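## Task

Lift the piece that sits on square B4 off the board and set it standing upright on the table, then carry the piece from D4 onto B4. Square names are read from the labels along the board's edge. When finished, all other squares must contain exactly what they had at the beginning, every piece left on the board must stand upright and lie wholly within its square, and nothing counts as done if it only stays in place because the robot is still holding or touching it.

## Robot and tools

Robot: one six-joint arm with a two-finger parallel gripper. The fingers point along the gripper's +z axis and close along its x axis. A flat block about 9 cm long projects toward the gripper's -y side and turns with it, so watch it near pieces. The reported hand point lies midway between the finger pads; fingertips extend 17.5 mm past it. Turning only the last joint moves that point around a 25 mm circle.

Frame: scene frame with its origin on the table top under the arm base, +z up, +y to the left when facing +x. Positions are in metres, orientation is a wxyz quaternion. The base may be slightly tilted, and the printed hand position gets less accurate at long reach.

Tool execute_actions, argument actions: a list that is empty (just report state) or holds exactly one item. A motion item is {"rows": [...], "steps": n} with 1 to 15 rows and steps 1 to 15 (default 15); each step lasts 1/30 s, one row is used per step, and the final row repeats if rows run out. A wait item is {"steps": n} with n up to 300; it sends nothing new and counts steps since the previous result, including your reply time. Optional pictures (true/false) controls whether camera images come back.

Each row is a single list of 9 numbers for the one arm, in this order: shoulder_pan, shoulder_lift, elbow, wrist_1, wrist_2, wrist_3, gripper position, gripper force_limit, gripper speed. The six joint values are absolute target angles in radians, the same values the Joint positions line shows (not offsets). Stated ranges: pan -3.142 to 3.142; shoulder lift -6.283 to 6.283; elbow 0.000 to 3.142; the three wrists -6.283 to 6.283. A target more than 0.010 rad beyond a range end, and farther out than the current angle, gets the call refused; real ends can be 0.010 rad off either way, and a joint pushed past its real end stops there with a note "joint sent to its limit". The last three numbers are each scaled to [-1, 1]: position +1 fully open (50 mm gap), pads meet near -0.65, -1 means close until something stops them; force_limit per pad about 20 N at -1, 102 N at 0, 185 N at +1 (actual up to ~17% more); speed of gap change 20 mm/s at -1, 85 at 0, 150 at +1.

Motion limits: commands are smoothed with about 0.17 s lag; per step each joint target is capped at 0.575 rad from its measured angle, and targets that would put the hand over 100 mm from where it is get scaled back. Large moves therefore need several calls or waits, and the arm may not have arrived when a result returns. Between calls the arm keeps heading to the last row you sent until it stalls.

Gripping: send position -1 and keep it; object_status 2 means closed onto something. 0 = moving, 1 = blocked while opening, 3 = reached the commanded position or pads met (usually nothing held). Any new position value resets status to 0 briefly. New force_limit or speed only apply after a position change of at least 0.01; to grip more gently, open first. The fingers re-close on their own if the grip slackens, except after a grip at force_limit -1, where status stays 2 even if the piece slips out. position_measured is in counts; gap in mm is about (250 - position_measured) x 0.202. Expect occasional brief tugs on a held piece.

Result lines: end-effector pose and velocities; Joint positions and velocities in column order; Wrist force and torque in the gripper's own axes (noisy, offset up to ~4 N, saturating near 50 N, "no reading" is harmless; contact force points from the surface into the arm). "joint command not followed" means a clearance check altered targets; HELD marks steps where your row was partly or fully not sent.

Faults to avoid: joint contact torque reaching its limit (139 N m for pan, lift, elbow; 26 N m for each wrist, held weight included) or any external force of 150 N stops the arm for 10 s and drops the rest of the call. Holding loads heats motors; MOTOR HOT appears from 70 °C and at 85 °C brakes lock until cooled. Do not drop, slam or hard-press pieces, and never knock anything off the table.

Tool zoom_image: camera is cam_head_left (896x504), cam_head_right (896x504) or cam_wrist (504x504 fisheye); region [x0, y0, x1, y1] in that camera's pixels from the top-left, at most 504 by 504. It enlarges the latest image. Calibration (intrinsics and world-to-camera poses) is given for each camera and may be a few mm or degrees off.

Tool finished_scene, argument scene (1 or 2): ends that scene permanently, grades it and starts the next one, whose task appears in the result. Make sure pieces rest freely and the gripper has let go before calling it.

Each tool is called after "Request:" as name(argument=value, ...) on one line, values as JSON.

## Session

Request:
execute_actions(actions=[])

Scene clock: 0.00 s of 4400.00 s.
end_effector_position=(+0.0975, -0.4480, +0.1912) position_measured=3 object_status=3 end_effector_quat_wxyz=(-0.063, +0.544, +0.742, -0.387) end_effector_velocity=(+0.000, -0.000, -0.000) end_effector_angular_velocity=(+0.000, -0.000, +0.000)
Joint positions: [-1.024 -1.214  2.563 -3.959 -2.506 -1.747]
Joint velocities: [-0.  0. -0.  0.  0. -0.]
Wrist force (N, on the end effector, along its own x y z axes, offset not removed): no reading
Wrist torque (N m, same axes, about the end effector's origin, offset not removed): no reading
camera_calibration (this result's frames):
cam_wrist: T_world_to_cam=[[-0.451107, 0.832557, -0.321483, 0.477244], [0.833036, 0.263544, -0.48641, 0.139791], [-0.320239, -0.48723, -0.812437, 0.116712], [0, 0, 0, 1]] pos_world=[0.136213, -0.377309, 0.316243]

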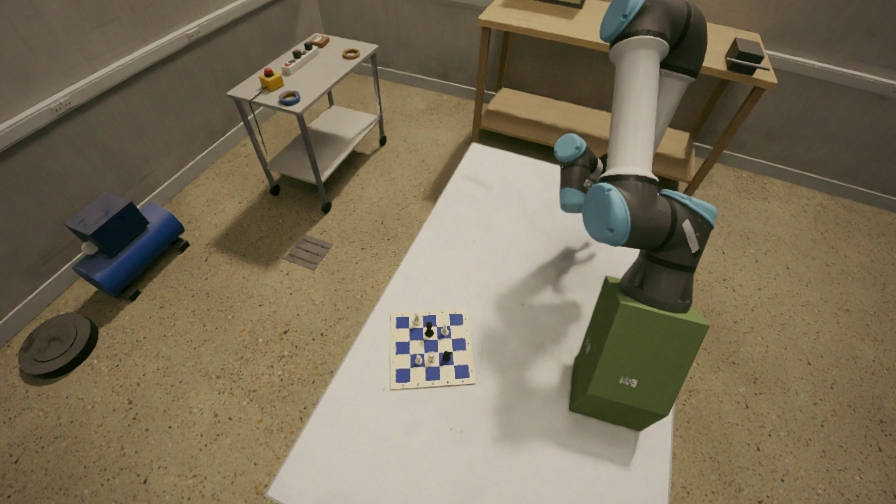

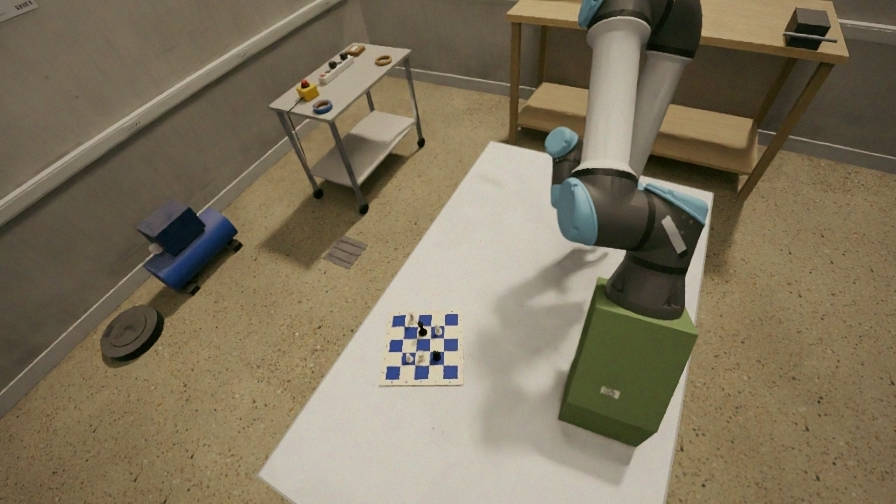

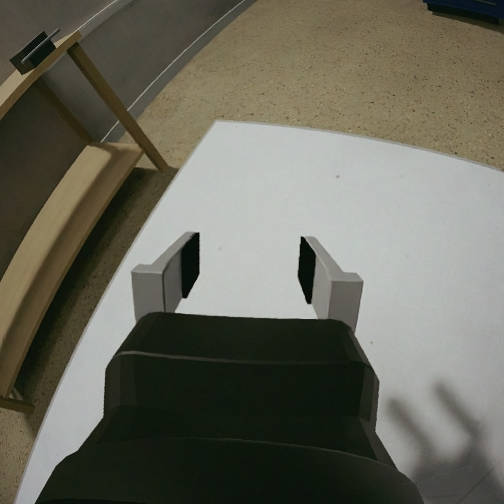

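Request:
zoom_image(camera="cam_head_left", region=[380, 305, 485, 395])

Request:
zoom_image(camera="cam_head_right", region=[370, 303, 475, 393])

Region (380, 305, 485, 395) of cam_head_left's 896x504 image, scaled by 4.800, with more detail than that image has; it fills the top 432 rows of this view, and the rest is white.

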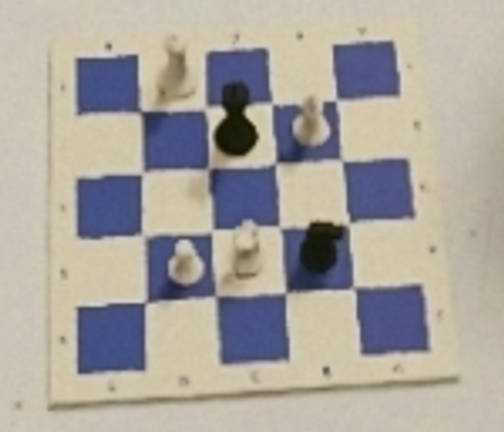

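Region (370, 303, 475, 393) of cam_head_right's 896x504 image, scaled by 4.800, with more detail than that image has; it fills the top 432 rows of this view, and the rest is white.

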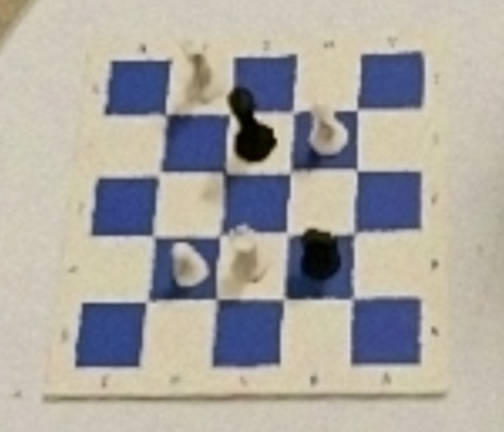

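Request:
execute_actions(actions=[{"rows": [[-1.022,-1.214,2.563,-3.958,-2.506,-1.749,0.7,-0.5,-0.3],[-1.016,-1.214,2.561,-3.954,-2.504,-1.756,0.7,-0.5,-0.3],[-1.006,-1.213,2.559,-3.947,-2.502,-1.768,0.7,-0.5,-0.3],[-0.992,-1.212,2.556,-3.937,-2.498,-1.785,0.7,-0.5,-0.3],[-0.974,-1.211,2.552,-3.926,-2.494,-1.805,0.7,-0.5,-0.3],[-0.953,-1.209,2.547,-3.911,-2.489,-1.831,0.7,-0.5,-0.3],[-0.927,-1.206,2.541,-3.894,-2.482,-1.861,0.7,-0.5,-0.3],[-0.897,-1.203,2.535,-3.875,-2.475,-1.895,0.7,-0.5,-0.3],[-0.864,-1.198,2.527,-3.852,-2.467,-1.935,0.7,-0.5,-0.3],[-0.826,-1.193,2.519,-3.827,-2.457,-1.979,0.7,-0.5,-0.3],[-0.787,-1.186,2.510,-3.801,-2.448,-2.025,0.7,-0.5,-0.3],[-0.746,-1.178,2.501,-3.774,-2.438,-2.072,0.7,-0.5,-0.3],[-0.707,-1.170,2.492,-3.748,-2.428,-2.118,0.7,-0.5,-0.3],[-0.667,-1.161,2.483,-3.721,-2.419,-2.166,0.7,-0.5,-0.3],[-0.628,-1.151,2.475,-3.695,-2.409,-2.211,0.7,-0.5,-0.3]], "steps": 15}], pictures=false)

Request:
execute_actions(actions=[{"rows": [[-0.587,-1.140,2.466,-3.668,-2.399,-2.259,0.7,-0.5,-0.3],[-0.548,-1.128,2.457,-3.642,-2.389,-2.305,0.7,-0.5,-0.3],[-0.509,-1.116,2.448,-3.616,-2.380,-2.350,0.7,-0.5,-0.3],[-0.468,-1.102,2.439,-3.589,-2.370,-2.398,0.7,-0.5,-0.3],[-0.429,-1.088,2.430,-3.563,-2.360,-2.444,0.7,-0.5,-0.3],[-0.389,-1.073,2.421,-3.536,-2.351,-2.491,0.7,-0.5,-0.3],[-0.350,-1.057,2.413,-3.510,-2.341,-2.537,0.7,-0.5,-0.3],[-0.311,-1.040,2.404,-3.484,-2.331,-2.583,0.7,-0.5,-0.3],[-0.270,-1.022,2.395,-3.457,-2.321,-2.630,0.7,-0.5,-0.3],[-0.231,-1.004,2.386,-3.431,-2.312,-2.676,0.7,-0.5,-0.3],[-0.191,-0.985,2.377,-3.404,-2.302,-2.723,0.7,-0.5,-0.3],[-0.152,-0.965,2.368,-3.378,-2.292,-2.769,0.7,-0.5,-0.3],[-0.112,-0.944,2.360,-3.352,-2.283,-2.815,0.7,-0.5,-0.3],[-0.072,-0.922,2.351,-3.325,-2.273,-2.862,0.7,-0.5,-0.3],[-0.033,-0.900,2.342,-3.299,-2.263,-2.908,0.7,-0.5,-0.3]], "steps": 15}], pictures=false)

Request:
execute_actions(actions=[{"rows": [[0.008,-0.876,2.333,-3.272,-2.253,-2.955,0.7,-0.5,-0.3],[0.047,-0.852,2.324,-3.246,-2.244,-3.001,0.7,-0.5,-0.3],[0.087,-0.827,2.315,-3.219,-2.234,-3.049,0.7,-0.5,-0.3],[0.125,-0.802,2.307,-3.193,-2.225,-3.093,0.7,-0.5,-0.3],[0.160,-0.779,2.299,-3.170,-2.216,-3.134,0.7,-0.5,-0.3],[0.191,-0.757,2.292,-3.149,-2.209,-3.170,0.7,-0.5,-0.3],[0.219,-0.737,2.286,-3.131,-2.202,-3.203,0.7,-0.5,-0.3],[0.243,-0.720,2.280,-3.114,-2.196,-3.232,0.7,-0.5,-0.3],[0.265,-0.704,2.275,-3.100,-2.190,-3.257,0.7,-0.5,-0.3],[0.283,-0.691,2.272,-3.088,-2.186,-3.278,0.7,-0.5,-0.3],[0.297,-0.680,2.268,-3.078,-2.183,-3.295,0.7,-0.5,-0.3],[0.310,-0.671,2.266,-3.070,-2.180,-3.309,0.7,-0.5,-0.3],[0.318,-0.665,2.264,-3.065,-2.178,-3.319,0.7,-0.5,-0.3],[0.323,-0.661,2.263,-3.061,-2.176,-3.325,0.7,-0.5,-0.3],[0.3244,-0.6597,2.2622,-3.0605,-2.1759,-3.3267,0.7,-0.5,-0.3]], "steps": 15}], pictures=false)

Request:
execute_actions(actions=[{"steps": 14}])

Scene clock: 34.00 s of 4400.00 s.
end_effector_position=(+0.2330, -0.4145, +0.1638) position_measured=48 object_status=3 end_effector_quat_wxyz=(-0.048, +0.324, +0.899, -0.291) end_effector_velocity=(+0.572, +0.255, -0.087) end_effector_angular_velocity=(+1.047, +0.159, +2.268)
Joint positions: [-0.768 -1.178  2.503 -3.785 -2.44  -2.044]
Joint velocities: [ 1.094  0.218 -0.248  0.727  0.266 -1.262]
Wrist force (N, on the end effector, along its own x y z axes, offset not removed): [-2.3 0.2 -0.3]
Wrist torque (N m, same axes, about the end effector's origin, offset not removed): [0.07 0.23 -0.01]
Steps of this call (steps 1 to 90: nothing new was sent; then 30.50 s passed at rest; steps 91 to 105: all 15 steps of this action). Readings (joint positions | what the end effector reports):
91: [-1.024 -1.214 2.563 -3.959 -2.506 -1.747] | position_measured=10 object_status=0
92: [-1.023 -1.214 2.563 -3.958 -2.506 -1.747] | position_measured=21 object_status=0
94: [-1.017 -1.214 2.562 -3.954 -2.505 -1.755] | position_measured=43 object_status=0
98: [-0.971 -1.210 2.551 -3.923 -2.492 -1.808] | position_measured=48 object_status=0
105: the state above

Scene clock: 34.50 s of 4400.00 s.
end_effector_position=(+0.4502, -0.1823, +0.1419) position_measured=48 object_status=3 end_effector_quat_wxyz=(-0.002, -0.270, +0.955, -0.124) end_effector_velocity=(+0.228, +0.608, -0.013) end_effector_angular_velocity=(+0.475, +0.290, +2.377)
Joint positions: [-0.247 -1.001  2.387 -3.438 -2.313 -2.654]
Joint velocities: [ 0.964  0.465 -0.215  0.638  0.235 -1.114]
Wrist force (N, on the end effector, along its own x y z axes, offset not removed): [-3.8 0.5 -0.1]
Wrist torque (N m, same axes, about the end effector's origin, offset not removed): [0.06 0.46 0.08]
Steps of this call (steps 1 to 15: all 15 steps of this action). Readings (joint positions | what the end effector reports):
1: [-0.731 -1.170 2.495 -3.760 -2.431 -2.087] | position_measured=48 object_status=3
2: [-0.694 -1.162 2.487 -3.736 -2.422 -2.131] | position_measured=48 object_status=3
4: [-0.621 -1.143 2.471 -3.687 -2.405 -2.216] | position_measured=48 object_status=3
8: [-0.481 -1.099 2.439 -3.594 -2.370 -2.380] | position_measured=48 object_status=3
15: the state above

Scene clock: 35.00 s of 4400.00 s.
end_effector_position=(+0.4363, +0.1388, +0.1325) position_measured=48 object_status=3 end_effector_quat_wxyz=(-0.006, +0.777, -0.629, +0.015) end_effector_velocity=(-0.271, +0.567, -0.028) end_effector_angular_velocity=(+0.089, +0.316, +2.399)
Joint positions: [ 0.227 -0.721  2.281 -3.121 -2.197 -3.209]
Joint velocities: [ 0.918  0.591 -0.188  0.591  0.21  -1.072]
Wrist force (N, on the end effector, along its own x y z axes, offset not removed): [-3.5 -0.7 0.0]
Wrist torque (N m, same axes, about the end effector's origin, offset not removed): [-0.13 0.41 0.13]
Steps of this call (steps 1 to 15: all 15 steps of this action). Readings (joint positions | what the end effector reports):
1: [-0.215 -0.985 2.380 -3.416 -2.305 -2.692] | position_measured=48 object_status=3
2: [-0.183 -0.969 2.372 -3.395 -2.297 -2.729] | position_measured=48 object_status=3
4: [-0.119 -0.935 2.358 -3.352 -2.281 -2.804] | position_measured=48 object_status=3
8: [0.007 -0.861 2.330 -3.268 -2.250 -2.951] | position_measured=48 object_status=3
15: the state above

Scene clock: 35.47 s of 4400.00 s.
end_effector_position=(+0.4041, +0.1947, +0.1297) position_measured=48 object_status=3 end_effector_quat_wxyz=(+0.000, +0.851, -0.526, +0.000) end_effector_velocity=(-0.001, +0.003, -0.000) end_effector_angular_velocity=(+0.001, +0.001, +0.011)
Joint positions: [ 0.324 -0.66   2.262 -3.061 -2.176 -3.326]
Joint velocities: [ 0.004  0.003 -0.002  0.003  0.001 -0.005]
Wrist force (N, on the end effector, along its own x y z axes, offset not removed): [-2.0 1.1 -1.0]
Wrist torque (N m, same axes, about the end effector's origin, offset not removed): [0.16 0.25 -0.01]
Steps of this call (steps 1 to 14: the robot went on to your last target). Readings (joint positions | what the end effector reports):
1: [0.256 -0.702 2.276 -3.103 -2.191 -3.244] | position_measured=48 object_status=3
2: [0.278 -0.689 2.271 -3.089 -2.186 -3.270] | position_measured=48 object_status=3
4: [0.303 -0.673 2.266 -3.074 -2.180 -3.301] | position_measured=48 object_status=3
8: [0.320 -0.662 2.263 -3.063 -2.177 -3.322] | position_measured=48 object_status=3
14: the state above
camera_calibration (this result's frames):
cam_wrist: T_world_to_cam=[[0.4857, -0.873483, -0.0335048, -0.0230188], [-0.847705, -0.480026, 0.225769, 0.416702], [-0.213289, -0.0812542, -0.973604, 0.376763], [0, 0, 0, 1]] pos_world=[0.44478, 0.210535, 0.271968]

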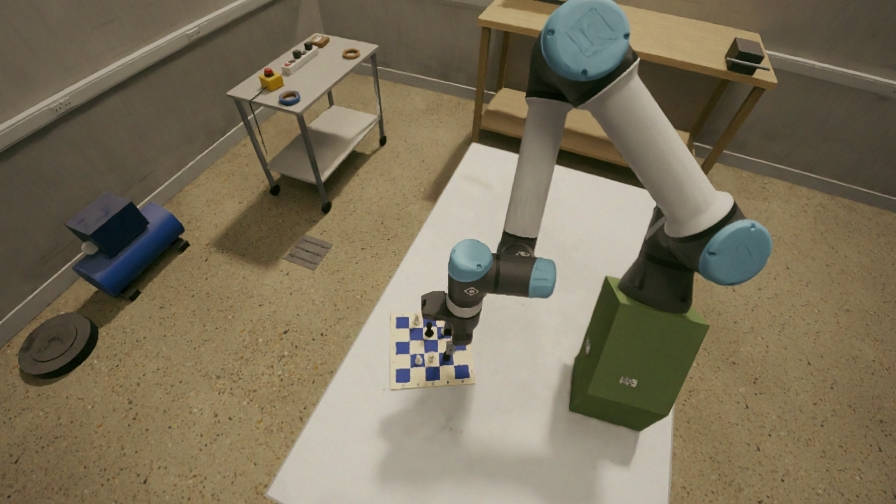

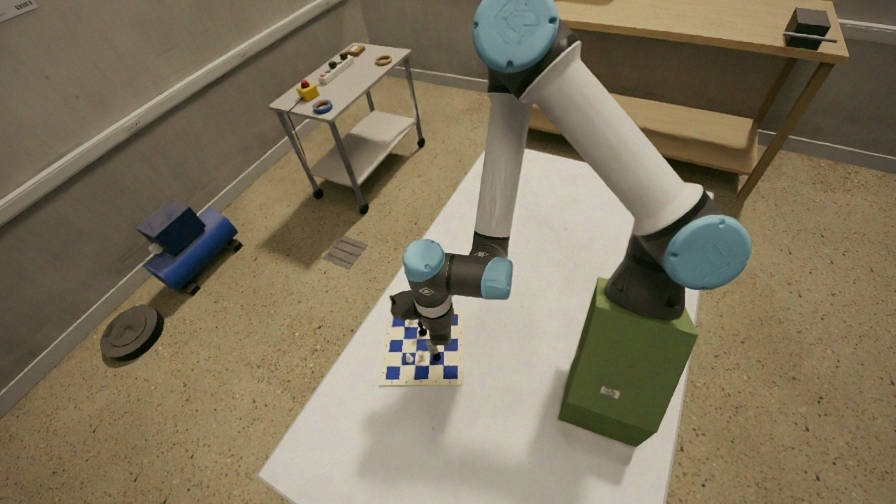

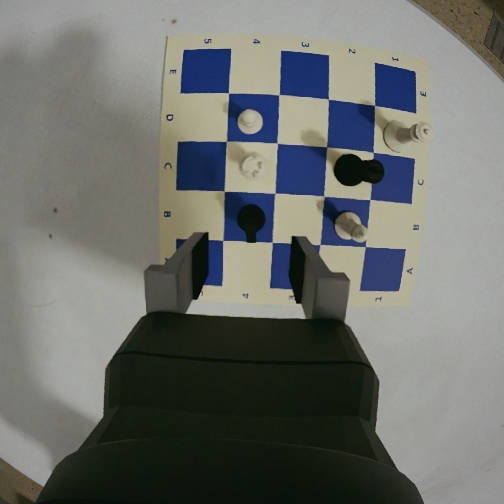

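Request:
zoom_image(camera="cam_wrist", region=[150, 30, 330, 180])

Request:
zoom_image(camera="cam_wrist", region=[190, 135, 320, 265])

Region (150, 30, 330, 180) of cam_wrist's 504x504 image, scaled by 2.800, with more detail than that image has.

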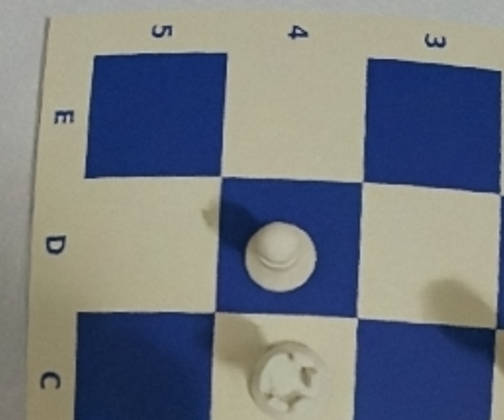

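Region (190, 135, 320, 265) of cam_wrist's 504x504 image, scaled by 3.877, with more detail than that image has.

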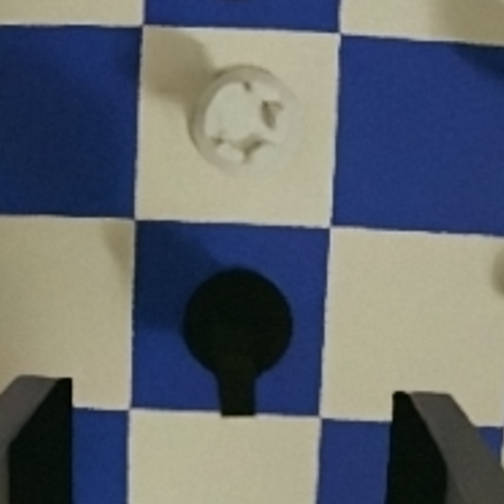

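Request:
execute_actions(actions=[{"rows": [[0.3184,-0.6473,2.2599,-3.0748,-2.1764,-3.3340,0.7,-0.5,-0.3],[0.3055,-0.6210,2.2551,-3.1053,-2.1775,-3.3496,0.7,-0.5,-0.3],[0.2904,-0.5900,2.2494,-3.1411,-2.1788,-3.3680,0.7,-0.5,-0.3],[0.2753,-0.5590,2.2437,-3.1769,-2.1801,-3.3863,0.7,-0.5,-0.3],[0.2617,-0.5311,2.2386,-3.2091,-2.1813,-3.4028,0.7,-0.5,-0.3],[0.2527,-0.5125,2.2352,-3.2306,-2.1821,-3.4138,0.7,-0.5,-0.3],[0.2489,-0.5047,2.2338,-3.2395,-2.1824,-3.4184,0.7,-0.5,-0.3]], "steps": 15}], pictures=false)

Request:
execute_actions(actions=[{"steps": 4}])

Scene clock: 52.93 s of 4400.00 s.
end_effector_position=(+0.4052, +0.1952, +0.0757) position_measured=48 object_status=3 end_effector_quat_wxyz=(+0.000, +0.851, -0.525, -0.000) end_effector_velocity=(-0.001, +0.000, -0.011) end_effector_angular_velocity=(-0.000, -0.002, -0.001)
Joint positions: [ 0.25  -0.508  2.234 -3.236 -2.182 -3.417]
Joint velocities: [-0.014  0.033 -0.006 -0.039 -0.002 -0.017]
Wrist force (N, on the end effector, along its own x y z axes, offset not removed): [-3.3 2.2 -1.3]
Wrist torque (N m, same axes, about the end effector's origin, offset not removed): [0.41 0.42 0.18]
Steps of this call (steps 1 to 30: the robot went on to your last target; steps 31 to 100: nothing new was sent; then 13.63 s passed at rest; steps 101 to 115: all 15 steps of this action). Readings (joint positions | what the end effector reports):
101: [0.324 -0.659 2.262 -3.061 -2.176 -3.327] | position_measured=48 object_status=3
102: [0.323 -0.656 2.261 -3.064 -2.176 -3.329] | position_measured=48 object_status=3
104: [0.311 -0.633 2.257 -3.090 -2.177 -3.343] | position_measured=48 object_status=3
108: [0.270 -0.550 2.241 -3.186 -2.181 -3.393] | position_measured=48 object_status=3
115: the state above

Scene clock: 53.07 s of 4400.00 s.
end_effector_position=(+0.4051, +0.1952, +0.0750) position_measured=48 object_status=3 end_effector_quat_wxyz=(+0.000, +0.851, -0.525, +0.000) end_effector_velocity=(-0.001, -0.000, -0.003) end_effector_angular_velocity=(-0.001, +0.001, +0.002)
Joint positions: [ 0.249 -0.505  2.234 -3.239 -2.182 -3.418]
Joint velocities: [-0.003  0.007  0.001 -0.008 -0.001 -0.004]
Wrist force (N, on the end effector, along its own x y z axes, offset not removed): [-1.6 2.2 1.0]
Wrist torque (N m, same axes, about the end effector's origin, offset not removed): [0.38 0.13 0.07]
Steps of this call (steps 1 to 4: the robot went on to your last target). Readings (joint positions | what the end effector reports):
1: [0.250 -0.507 2.234 -3.237 -2.182 -3.417] | position_measured=48 object_status=3
2: [0.250 -0.506 2.234 -3.238 -2.182 -3.418] | position_measured=48 object_status=3
4: the state above
camera_calibration (this result's frames):
cam_wrist: T_world_to_cam=[[0.486641, -0.872955, -0.0336099, -0.025378], [-0.847152, -0.480953, 0.225872, 0.430135], [-0.213341, -0.0814457, -0.973577, 0.323738], [0, 0, 0, 1]] pos_world=[0.445806, 0.211088, 0.217176]

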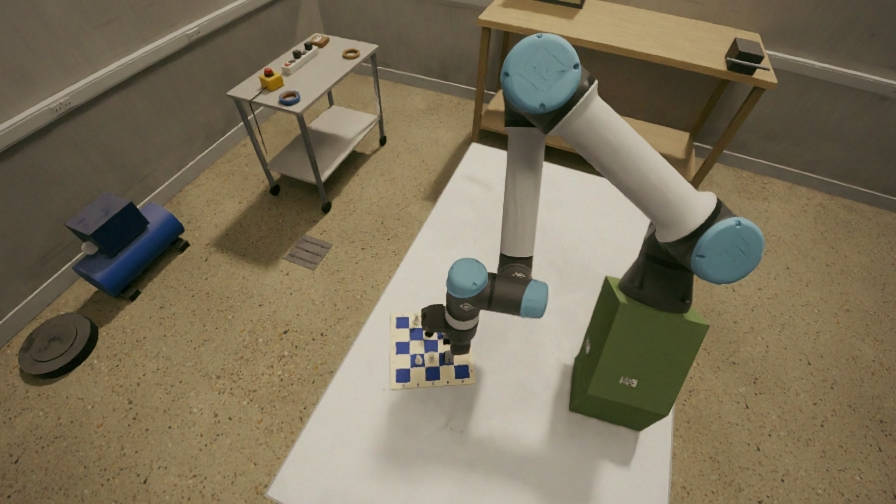

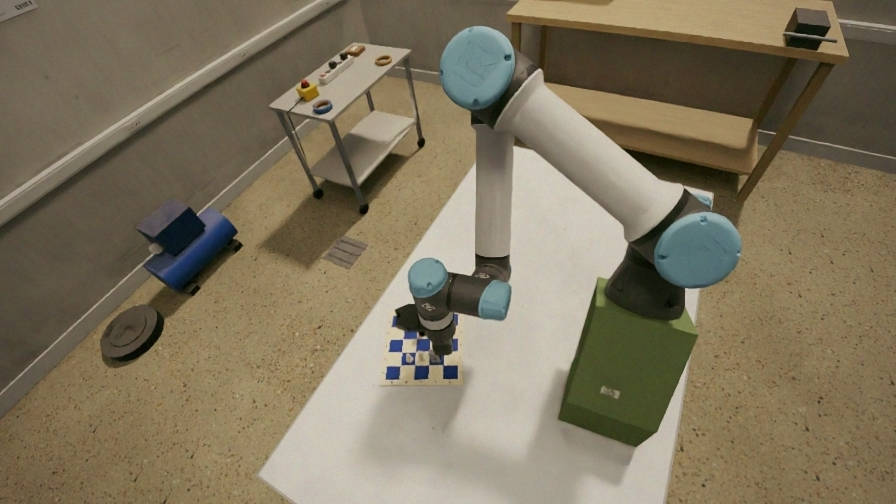

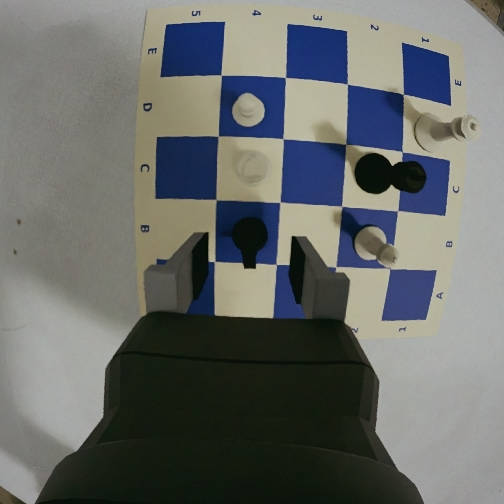

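Request:
zoom_image(camera="cam_wrist", region=[190, 180, 310, 290])

Request:
zoom_image(camera="cam_wrist", region=[190, 65, 320, 210])

Region (190, 180, 310, 290) of cam_wrist's 504x504 image, scaled by 4.200, with more detail than that image has; it fills the top 462 rows of this view, and the rest is white.

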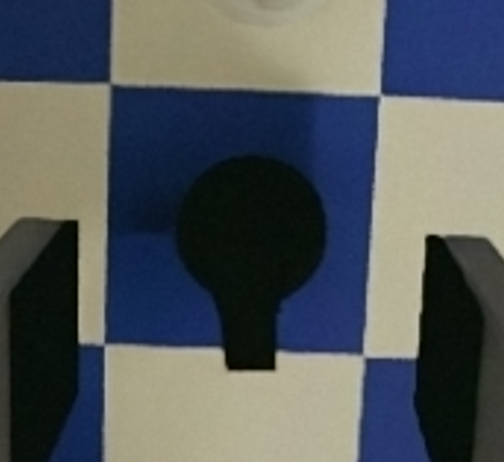

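Region (190, 65, 320, 210) of cam_wrist's 504x504 image, scaled by 3.476, with more detail than that image has; it fills the left 452 columns of this view, and the rest is white.

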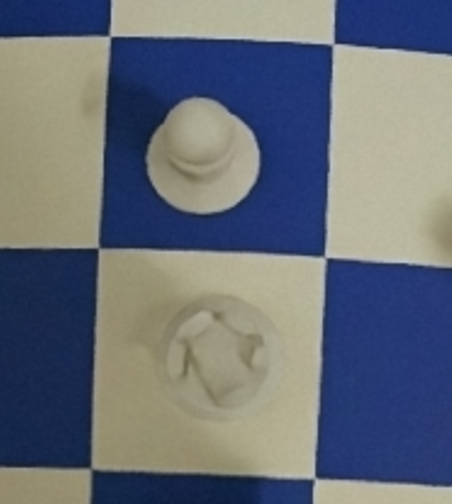

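Request:
execute_actions(actions=[{"rows": [[0.2424,-0.4915,2.2287,-3.2521,-2.1827,-3.4264,0.21,-0.5,-0.3],[0.2345,-0.4758,2.2225,-3.2672,-2.1832,-3.4359,0.21,-0.5,-0.3],[0.2267,-0.4600,2.2163,-3.2823,-2.1836,-3.4455,0.21,-0.5,-0.3],[0.2228,-0.4521,2.2132,-3.2899,-2.1838,-3.4503,0.21,-0.5,-0.3],[0.2228,-0.4521,2.2132,-3.2899,-2.1838,-3.4503,0.21,-0.5,-0.3],[0.2228,-0.4521,2.2132,-3.2899,-2.1838,-3.4503,0.21,-0.5,-0.3],[0.2228,-0.4521,2.2132,-3.2899,-2.1838,-3.4503,0.21,-0.5,-0.3],[0.2228,-0.4521,2.2132,-3.2899,-2.1838,-3.4503,0.21,-0.5,-0.3],[0.2228,-0.4521,2.2132,-3.2899,-2.1838,-3.4503,-1,-0.5,-0.3]], "steps": 15}], pictures=false)

Request:
execute_actions(actions=[{"steps": 11}])

Scene clock: 72.73 s of 4400.00 s.
end_effector_position=(+0.4073, +0.1959, +0.0559) position_measured=193 object_status=0 end_effector_quat_wxyz=(+0.000, +0.851, -0.525, +0.000) end_effector_velocity=(+0.001, +0.000, -0.002) end_effector_angular_velocity=(+0.001, +0.000, -0.000)
Joint positions: [ 0.223 -0.453  2.213 -3.289 -2.184 -3.45 ]
Joint velocities: [-0.003  0.006 -0.003 -0.005  0.001 -0.004]
Wrist force (N, on the end effector, along its own x y z axes, offset not removed): [-2.0 4.2 0.8]
Wrist torque (N m, same axes, about the end effector's origin, offset not removed): [0.62 0.23 0.14]
Steps of this call (steps 1 to 15: the robot went on to your last target; steps 16 to 90: nothing new was sent; then 16.17 s passed at rest; steps 91 to 105: all 15 steps of this action). Readings (joint positions | what the end effector reports):
91: [0.249 -0.504 2.234 -3.240 -2.182 -3.419] | position_measured=55 object_status=0
92: [0.247 -0.501 2.232 -3.243 -2.182 -3.421] | position_measured=66 object_status=0
94: [0.239 -0.485 2.226 -3.258 -2.183 -3.431] | position_measured=87 object_status=0
98: [0.226 -0.459 2.216 -3.283 -2.184 -3.446] | position_measured=121 object_status=0
105: the state above

Scene clock: 73.10 s of 4400.00 s.
end_effector_position=(+0.4073, +0.1959, +0.0557) position_measured=214 object_status=2 end_effector_quat_wxyz=(+0.000, +0.851, -0.525, +0.000) end_effector_velocity=(+0.001, +0.001, +0.000) end_effector_angular_velocity=(-0.000, -0.002, +0.001)
Joint positions: [ 0.223 -0.452  2.213 -3.29  -2.184 -3.45 ]
Joint velocities: [ 0.001  0.    -0.002 -0.    -0.    -0.001]
Wrist force (N, on the end effector, along its own x y z axes, offset not removed): [-4.4 0.6 -0.5]
Wrist torque (N m, same axes, about the end effector's origin, offset not removed): [0.01 0.67 0.13]
Steps of this call (steps 1 to 11: the robot went on to your last target). Readings (joint positions | what the end effector reports):
1: [0.223 -0.452 2.213 -3.290 -2.184 -3.450] | position_measured=204 object_status=0
2: [0.223 -0.452 2.213 -3.290 -2.184 -3.450] | position_measured=214 object_status=0
4: [0.223 -0.452 2.213 -3.290 -2.184 -3.450] | position_measured=214 object_status=0
8: [0.223 -0.452 2.213 -3.290 -2.184 -3.450] | position_measured=214 object_status=2
11: the state above
camera_calibration (this result's frames):
cam_wrist: T_world_to_cam=[[0.486645, -0.872956, -0.0335302, -0.026506], [-0.847162, -0.480941, 0.225858, 0.436675], [-0.21329, -0.081507, -0.973583, 0.305543], [0, 0, 0, 1]] pos_world=[0.448003, 0.21178, 0.197957]

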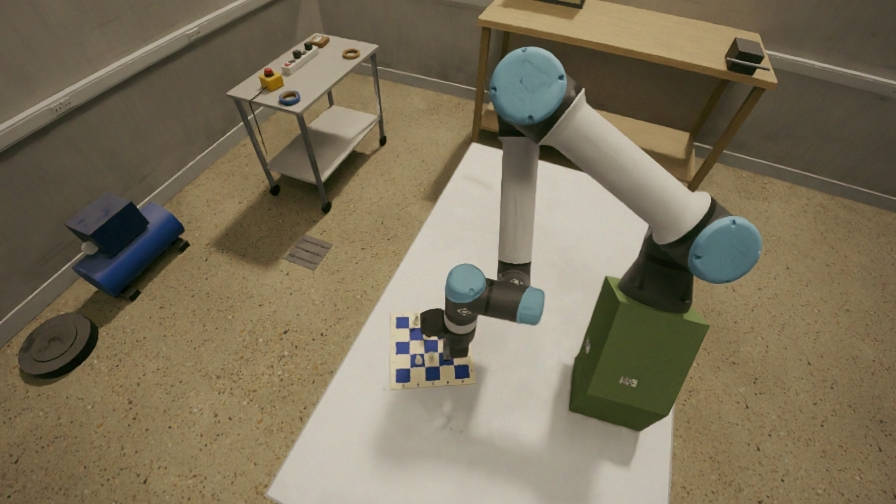

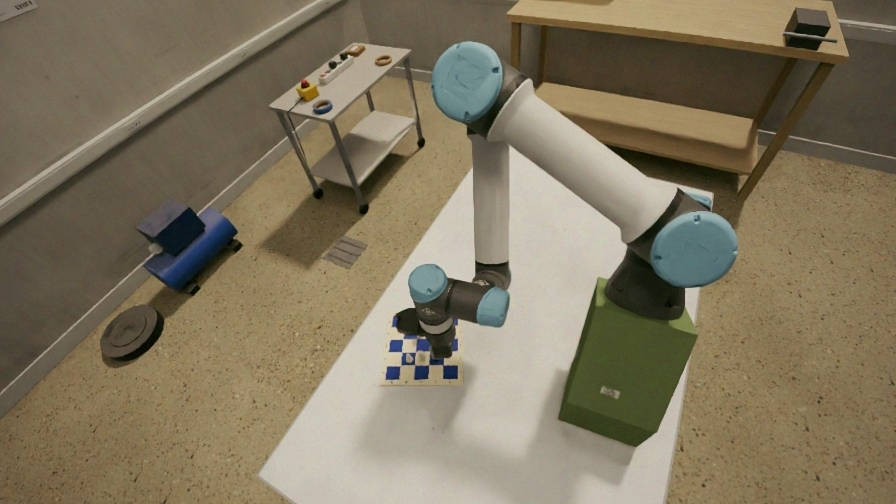

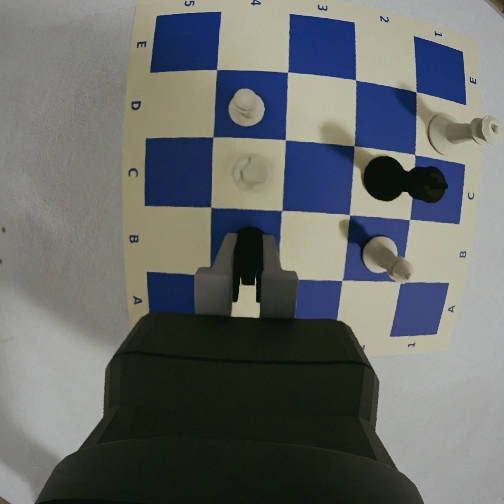

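Request:
execute_actions(actions=[{"rows": [[0.2270,-0.4605,2.2156,-3.2809,-2.1836,-3.4451,-1,-0.5,-0.3],[0.2334,-0.4731,2.2192,-3.2675,-2.1833,-3.4374,-1,-0.5,-0.3],[0.2398,-0.4856,2.2228,-3.2540,-2.1830,-3.4296,-1,-0.5,-0.3],[0.2440,-0.4940,2.2252,-3.2450,-2.1828,-3.4244,-1,-0.5,-0.3],[0.2549,-0.4876,2.2172,-3.2360,-2.1814,-3.4114,-1,-0.5,-0.3],[0.2722,-0.4773,2.2043,-3.2217,-2.1791,-3.3905,-1,-0.5,-0.3],[0.2961,-0.4631,2.1866,-3.2020,-2.1760,-3.3619,-1,-0.5,-0.3],[0.3221,-0.4477,2.1673,-3.1805,-2.1725,-3.3307,-1,-0.5,-0.3],[0.3525,-0.4297,2.1448,-3.1554,-2.1686,-3.2942,-1,-0.5,-0.3],[0.3829,-0.4116,2.1223,-3.1303,-2.1646,-3.2577,-1,-0.5,-0.3],[0.4089,-0.3962,2.1030,-3.1088,-2.1611,-3.2265,-1,-0.5,-0.3],[0.4328,-0.3820,2.0853,-3.0891,-2.1580,-3.1979,-1,-0.5,-0.3],[0.4502,-0.3717,2.0724,-3.0748,-2.1557,-3.1770,-1,-0.5,-0.3],[0.4588,-0.3666,2.0660,-3.0676,-2.1546,-3.1666,-1,-0.5,-0.3],[0.4610,-0.3653,2.0644,-3.0658,-2.1543,-3.1640,-1,-0.5,-0.3]], "steps": 15}], pictures=false)

Request:
execute_actions(actions=[{"rows": [[0.4577,-0.3587,2.0626,-3.0727,-2.1549,-3.1679,-1,-0.5,-0.3],[0.4522,-0.3478,2.0595,-3.0841,-2.1560,-3.1743,-1,-0.5,-0.3],[0.4467,-0.3369,2.0565,-3.0956,-2.1570,-3.1808,-1,-0.5,-0.3],[0.4423,-0.3282,2.0540,-3.1047,-2.1579,-3.1859,-1,-0.5,-0.3],[0.4390,-0.3216,2.0522,-3.1116,-2.1585,-3.1898,-1,-0.5,-0.3]], "steps": 15}])

Scene clock: 88.60 s of 4400.00 s.
end_effector_position=(+0.3920, +0.2840, +0.0695) position_measured=214 object_status=2 end_effector_quat_wxyz=(-0.001, +0.851, -0.524, -0.001) end_effector_velocity=(-0.072, +0.264, +0.005) end_effector_angular_velocity=(-0.023, -0.016, -0.012)
Joint positions: [ 0.413 -0.392  2.099 -3.105 -2.16  -3.223]
Joint velocities: [ 0.535  0.297 -0.382  0.429  0.065  0.641]
Wrist force (N, on the end effector, along its own x y z axes, offset not removed): [-5.2 1.1 2.2]
Wrist torque (N m, same axes, about the end effector's origin, offset not removed): [0.20 0.70 0.22]
Steps of this call (steps 1 to 15: the robot went on to your last target; steps 16 to 90: nothing new was sent; then 12.00 s passed at rest; steps 91 to 105: all 15 steps of this action). Readings (joint positions | what the end effector reports):
91: [0.223 -0.452 2.213 -3.290 -2.184 -3.450] | position_measured=214 object_status=2
92: [0.224 -0.454 2.214 -3.288 -2.184 -3.449] | position_measured=214 object_status=2
94: [0.230 -0.466 2.217 -3.275 -2.184 -3.441] | position_measured=214 object_status=2
98: [0.261 -0.475 2.208 -3.234 -2.180 -3.404] | position_measured=214 object_status=2
105: the state above

Scene clock: 89.10 s of 4400.00 s.
end_effector_position=(+0.3848, +0.3075, +0.0524) position_measured=214 object_status=2 end_effector_quat_wxyz=(+0.000, +0.851, -0.525, -0.000) end_effector_velocity=(-0.000, -0.000, -0.002) end_effector_angular_velocity=(-0.002, -0.000, -0.000)
Joint positions: [ 0.439 -0.322  2.052 -3.111 -2.158 -3.19 ]
Joint velocities: [-0.002  0.005 -0.001 -0.005 -0.002 -0.002]
Wrist force (N, on the end effector, along its own x y z axes, offset not removed): [-3.7 1.2 0.0]
Wrist torque (N m, same axes, about the end effector's origin, offset not removed): [0.25 0.55 0.04]
Steps of this call (steps 1 to 15: all 15 steps of this action). Readings (joint positions | what the end effector reports):
1: [0.428 -0.383 2.088 -3.093 -2.158 -3.204] | position_measured=214 object_status=2
2: [0.438 -0.376 2.080 -3.086 -2.157 -3.193] | position_measured=214 object_status=2
4: [0.445 -0.359 2.068 -3.086 -2.157 -3.184] | position_measured=214 object_status=2
8: [0.441 -0.331 2.056 -3.105 -2.158 -3.187] | position_measured=214 object_status=2
15: the state above
camera_calibration (this result's frames):
cam_wrist: T_world_to_cam=[[0.486676, -0.872933, -0.0336717, 0.0817324], [-0.847132, -0.481003, 0.225839, 0.471995], [-0.213338, -0.0813859, -0.973583, 0.306528], [0, 0, 0, 1]] pos_world=[0.425459, 0.323325, 0.194588]

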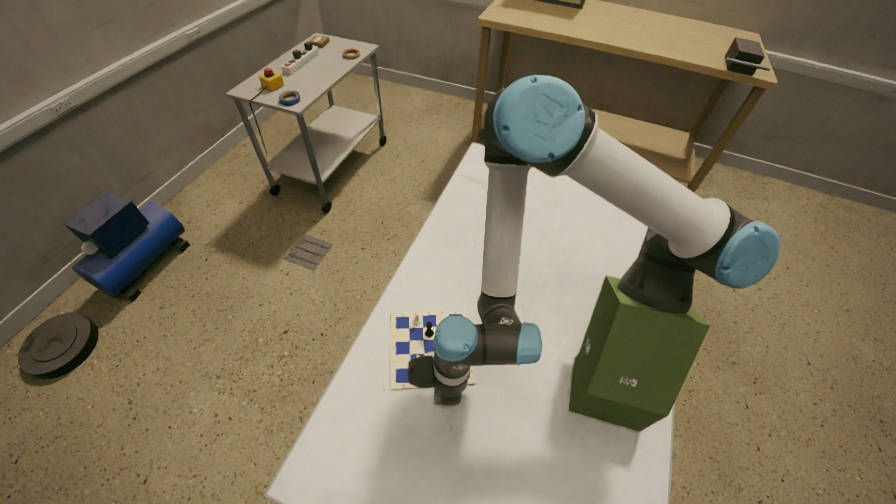

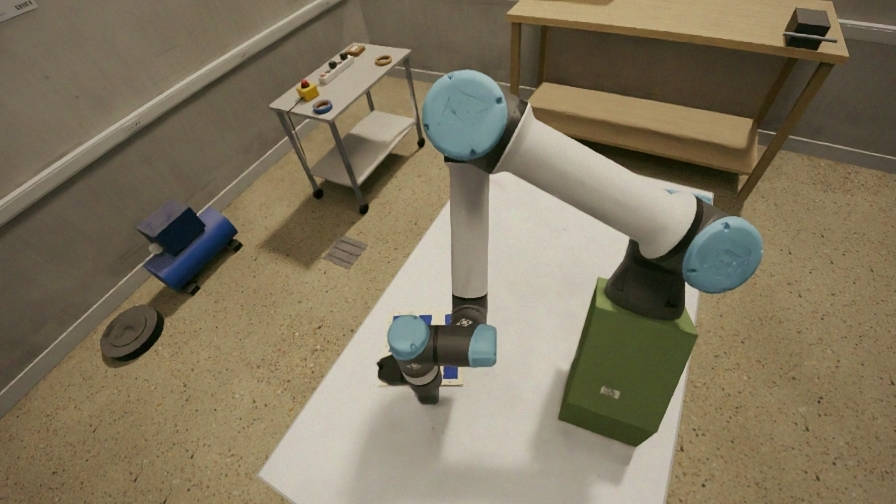

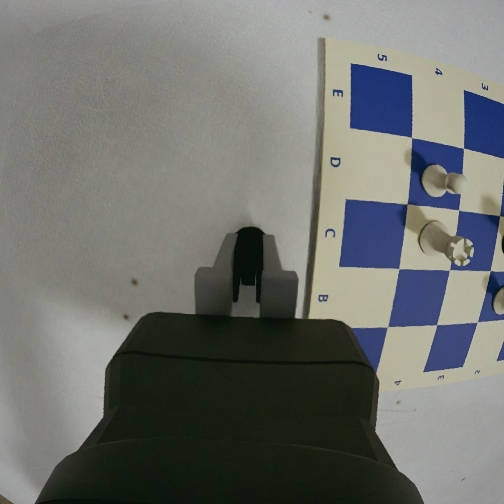

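Request:
zoom_image(camera="cam_wrist", region=[220, 150, 350, 270])

Region (220, 150, 350, 270) of cam_wrist's 504x504 image, scaled by 3.877, with more detail than that image has; it fills the top 465 rows of this view, and the rest is white.

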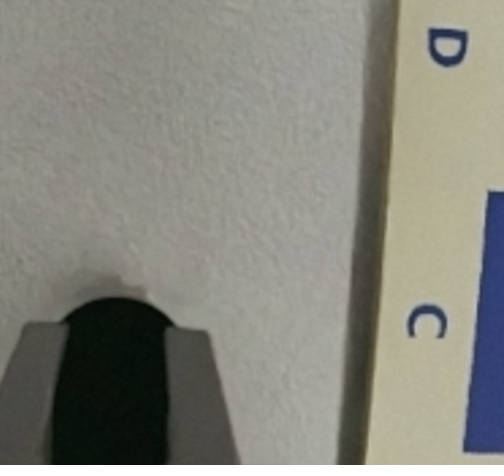

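Request:
execute_actions(actions=[{"rows": [[0.4374,-0.3183,2.0513,-3.1150,-2.1589,-3.1917,-1,-0.5,-0.3]], "steps": 10}], pictures=false)

Request:
execute_actions(actions=[{"rows": [[0.4365,-0.3166,2.0508,-3.1168,-2.1590,-3.1927,-1,-0.5,-0.3]], "steps": 10}], pictures=false)

Scene clock: 92.87 s of 4400.00 s.
end_effector_position=(+0.3847, +0.3075, +0.0509) position_measured=214 object_status=2 end_effector_quat_wxyz=(+0.000, +0.851, -0.525, +0.000) end_effector_velocity=(+0.001, +0.000, -0.000) end_effector_angular_velocity=(-0.001, -0.001, -0.001)
Joint positions: [ 0.437 -0.318  2.051 -3.115 -2.159 -3.192]
Joint velocities: [-0.     0.002 -0.002 -0.001 -0.001  0.   ]
Wrist force (N, on the end effector, along its own x y z axes, offset not removed): [-2.0 0.8 -0.3]
Wrist torque (N m, same axes, about the end effector's origin, offset not removed): [0.00 0.24 0.15]
Steps of this call (steps 1 to 15: the robot went on to your last target; steps 16 to 90: nothing new was sent; then 0.43 s passed at rest; steps 91 to 100: all 10 steps of this action). Readings (joint positions | what the end effector reports):
91: [0.439 -0.321 2.052 -3.112 -2.159 -3.190] | position_measured=214 object_status=2
92: [0.439 -0.321 2.052 -3.112 -2.159 -3.190] | position_measured=214 object_status=2
94: [0.438 -0.320 2.052 -3.114 -2.159 -3.191] | position_measured=214 object_status=2
98: [0.438 -0.319 2.051 -3.115 -2.159 -3.192] | position_measured=214 object_status=2
100: the state above

Scene clock: 93.20 s of 4400.00 s.
end_effector_position=(+0.3847, +0.3075, +0.0502) position_measured=214 object_status=2 end_effector_quat_wxyz=(+0.000, +0.851, -0.525, -0.000) end_effector_velocity=(+0.001, -0.000, -0.000) end_effector_angular_velocity=(-0.001, -0.002, -0.001)
Joint positions: [ 0.437 -0.317  2.051 -3.117 -2.159 -3.193]
Joint velocities: [-0.     0.    -0.001 -0.001 -0.002 -0.001]
Wrist force (N, on the end effector, along its own x y z axes, offset not removed): [-0.4 0.7 -0.6]
Wrist torque (N m, same axes, about the end effector's origin, offset not removed): [0.12 -0.13 -0.03]
Steps of this call (steps 1 to 10: all 10 steps of this action). Readings (joint positions | what the end effector reports):
1: [0.437 -0.318 2.051 -3.115 -2.159 -3.192] | position_measured=214 object_status=2
2: [0.437 -0.318 2.051 -3.115 -2.159 -3.192] | position_measured=214 object_status=2
4: [0.437 -0.317 2.051 -3.116 -2.159 -3.192] | position_measured=214 object_status=2
8: [0.437 -0.317 2.051 -3.117 -2.159 -3.193] | position_measured=214 object_status=2
10: the state above

Request:
execute_actions(actions=[{"rows": [[0.4358,-0.3151,2.0504,-3.1184,-2.1592,-3.1936,-1,-0.5,-0.3]], "steps": 9}], pictures=false)

Scene clock: 97.30 s of 4400.00 s.
end_effector_position=(+0.3847, +0.3075, +0.0496) position_measured=214 object_status=2 end_effector_quat_wxyz=(+0.000, +0.851, -0.525, +0.000) end_effector_velocity=(-0.001, -0.000, -0.000) end_effector_angular_velocity=(-0.001, +0.001, +0.002)
Joint positions: [ 0.436 -0.315  2.05  -3.118 -2.159 -3.194]
Joint velocities: [-0.     0.     0.001 -0.001 -0.    -0.002]
Wrist force (N, on the end effector, along its own x y z axes, offset not removed): [-4.0 4.0 -6.5]
Wrist torque (N m, same axes, about the end effector's origin, offset not removed): [0.45 0.51 0.13]
Steps of this call (steps 1 to 15: the robot went on to your last target; steps 16 to 90: nothing new was sent; then 0.80 s passed at rest; steps 91 to 99: all 9 steps of this action). Readings (joint positions | what the end effector reports):
91: [0.436 -0.317 2.051 -3.117 -2.159 -3.193] | position_measured=214 object_status=2
92: [0.436 -0.316 2.051 -3.117 -2.159 -3.193] | position_measured=214 object_status=2
94: [0.436 -0.316 2.051 -3.118 -2.159 -3.193] | position_measured=214 object_status=2
98: [0.436 -0.315 2.050 -3.118 -2.159 -3.194] | position_measured=214 object_status=2
99: the state above

Request:
execute_actions(actions=[{"rows": [[0.4360,-0.3156,2.0505,-3.1179,-2.1591,-3.1933,0.41,-0.5,-0.3]], "steps": 8}])

Scene clock: 99.00 s of 4400.00 s.
end_effector_position=(+0.3847, +0.3075, +0.0496) position_measured=132 object_status=0 end_effector_quat_wxyz=(+0.000, +0.851, -0.525, -0.000) end_effector_velocity=(+0.001, -0.001, +0.000) end_effector_angular_velocity=(-0.000, +0.001, -0.003)
Joint positions: [ 0.436 -0.315  2.05  -3.118 -2.159 -3.193]
Joint velocities: [-0.001 -0.002  0.     0.002 -0.     0.002]
Wrist force (N, on the end effector, along its own x y z axes, offset not removed): [-3.7 0.9 1.3]
Wrist torque (N m, same axes, about the end effector's origin, offset not removed): [0.08 0.49 0.14]
Steps of this call (steps 1 to 15: the robot went on to your last target; steps 16 to 43: nothing new was sent; steps 44 to 51: all 8 steps of this action). Readings (joint positions | what the end effector reports):
44: [0.436 -0.315 2.050 -3.118 -2.159 -3.194] | position_measured=207 object_status=0
45: [0.436 -0.315 2.050 -3.118 -2.159 -3.194] | position_measured=196 object_status=0
47: [0.436 -0.315 2.050 -3.118 -2.159 -3.194] | position_measured=175 object_status=0
51: the state above
camera_calibration (this result's frames):
cam_wrist: T_world_to_cam=[[0.486587, -0.872986, -0.0335875, 0.0817468], [-0.847148, -0.480881, 0.226041, 0.472479], [-0.213482, -0.0815347, -0.973539, 0.303898], [0, 0, 0, 1]] pos_world=[0.425359, 0.323348, 0.191802]

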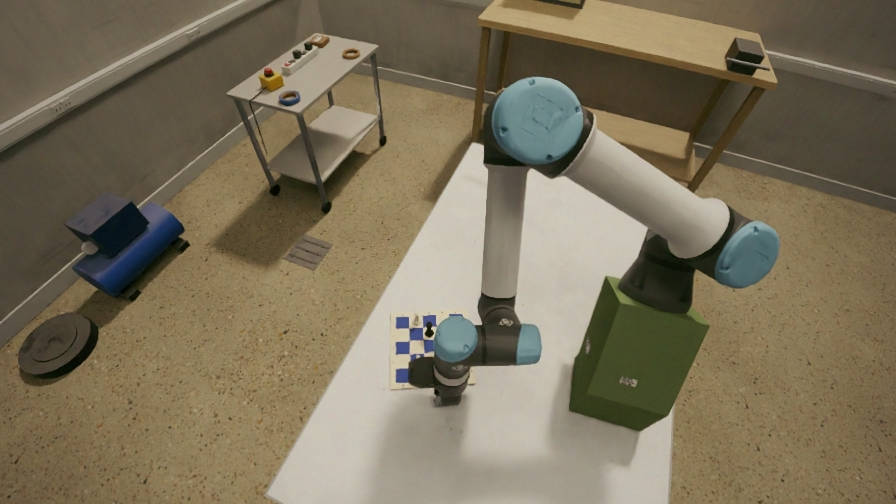

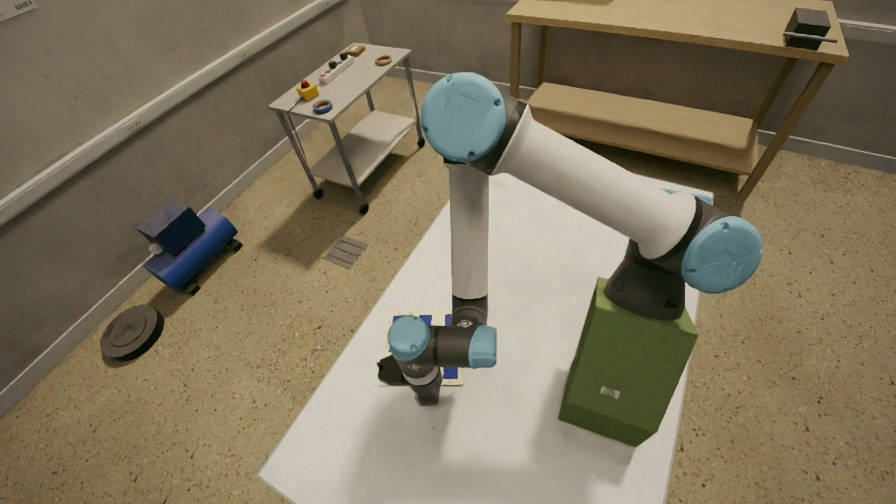

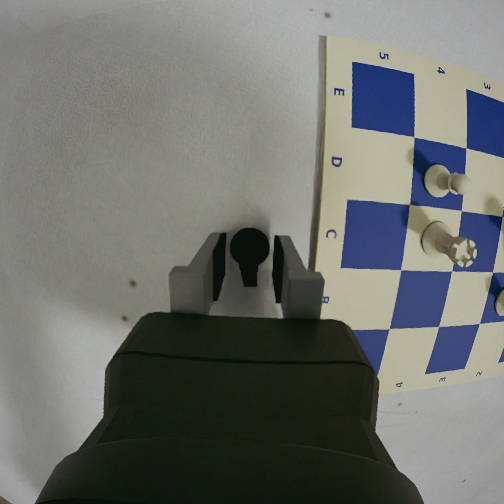

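Request:
zoom_image(camera="cam_wrist", region=[390, 130, 504, 280])

Region (390, 130, 504, 280) of cam_wrist's 504x504 image, scaled by 3.360, with more detail than that image has; it fills the left 383 columns of this view, and the rest is white.

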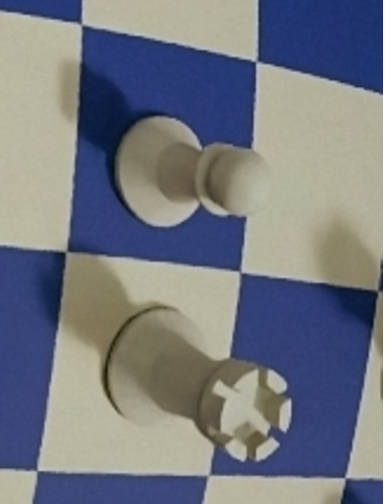

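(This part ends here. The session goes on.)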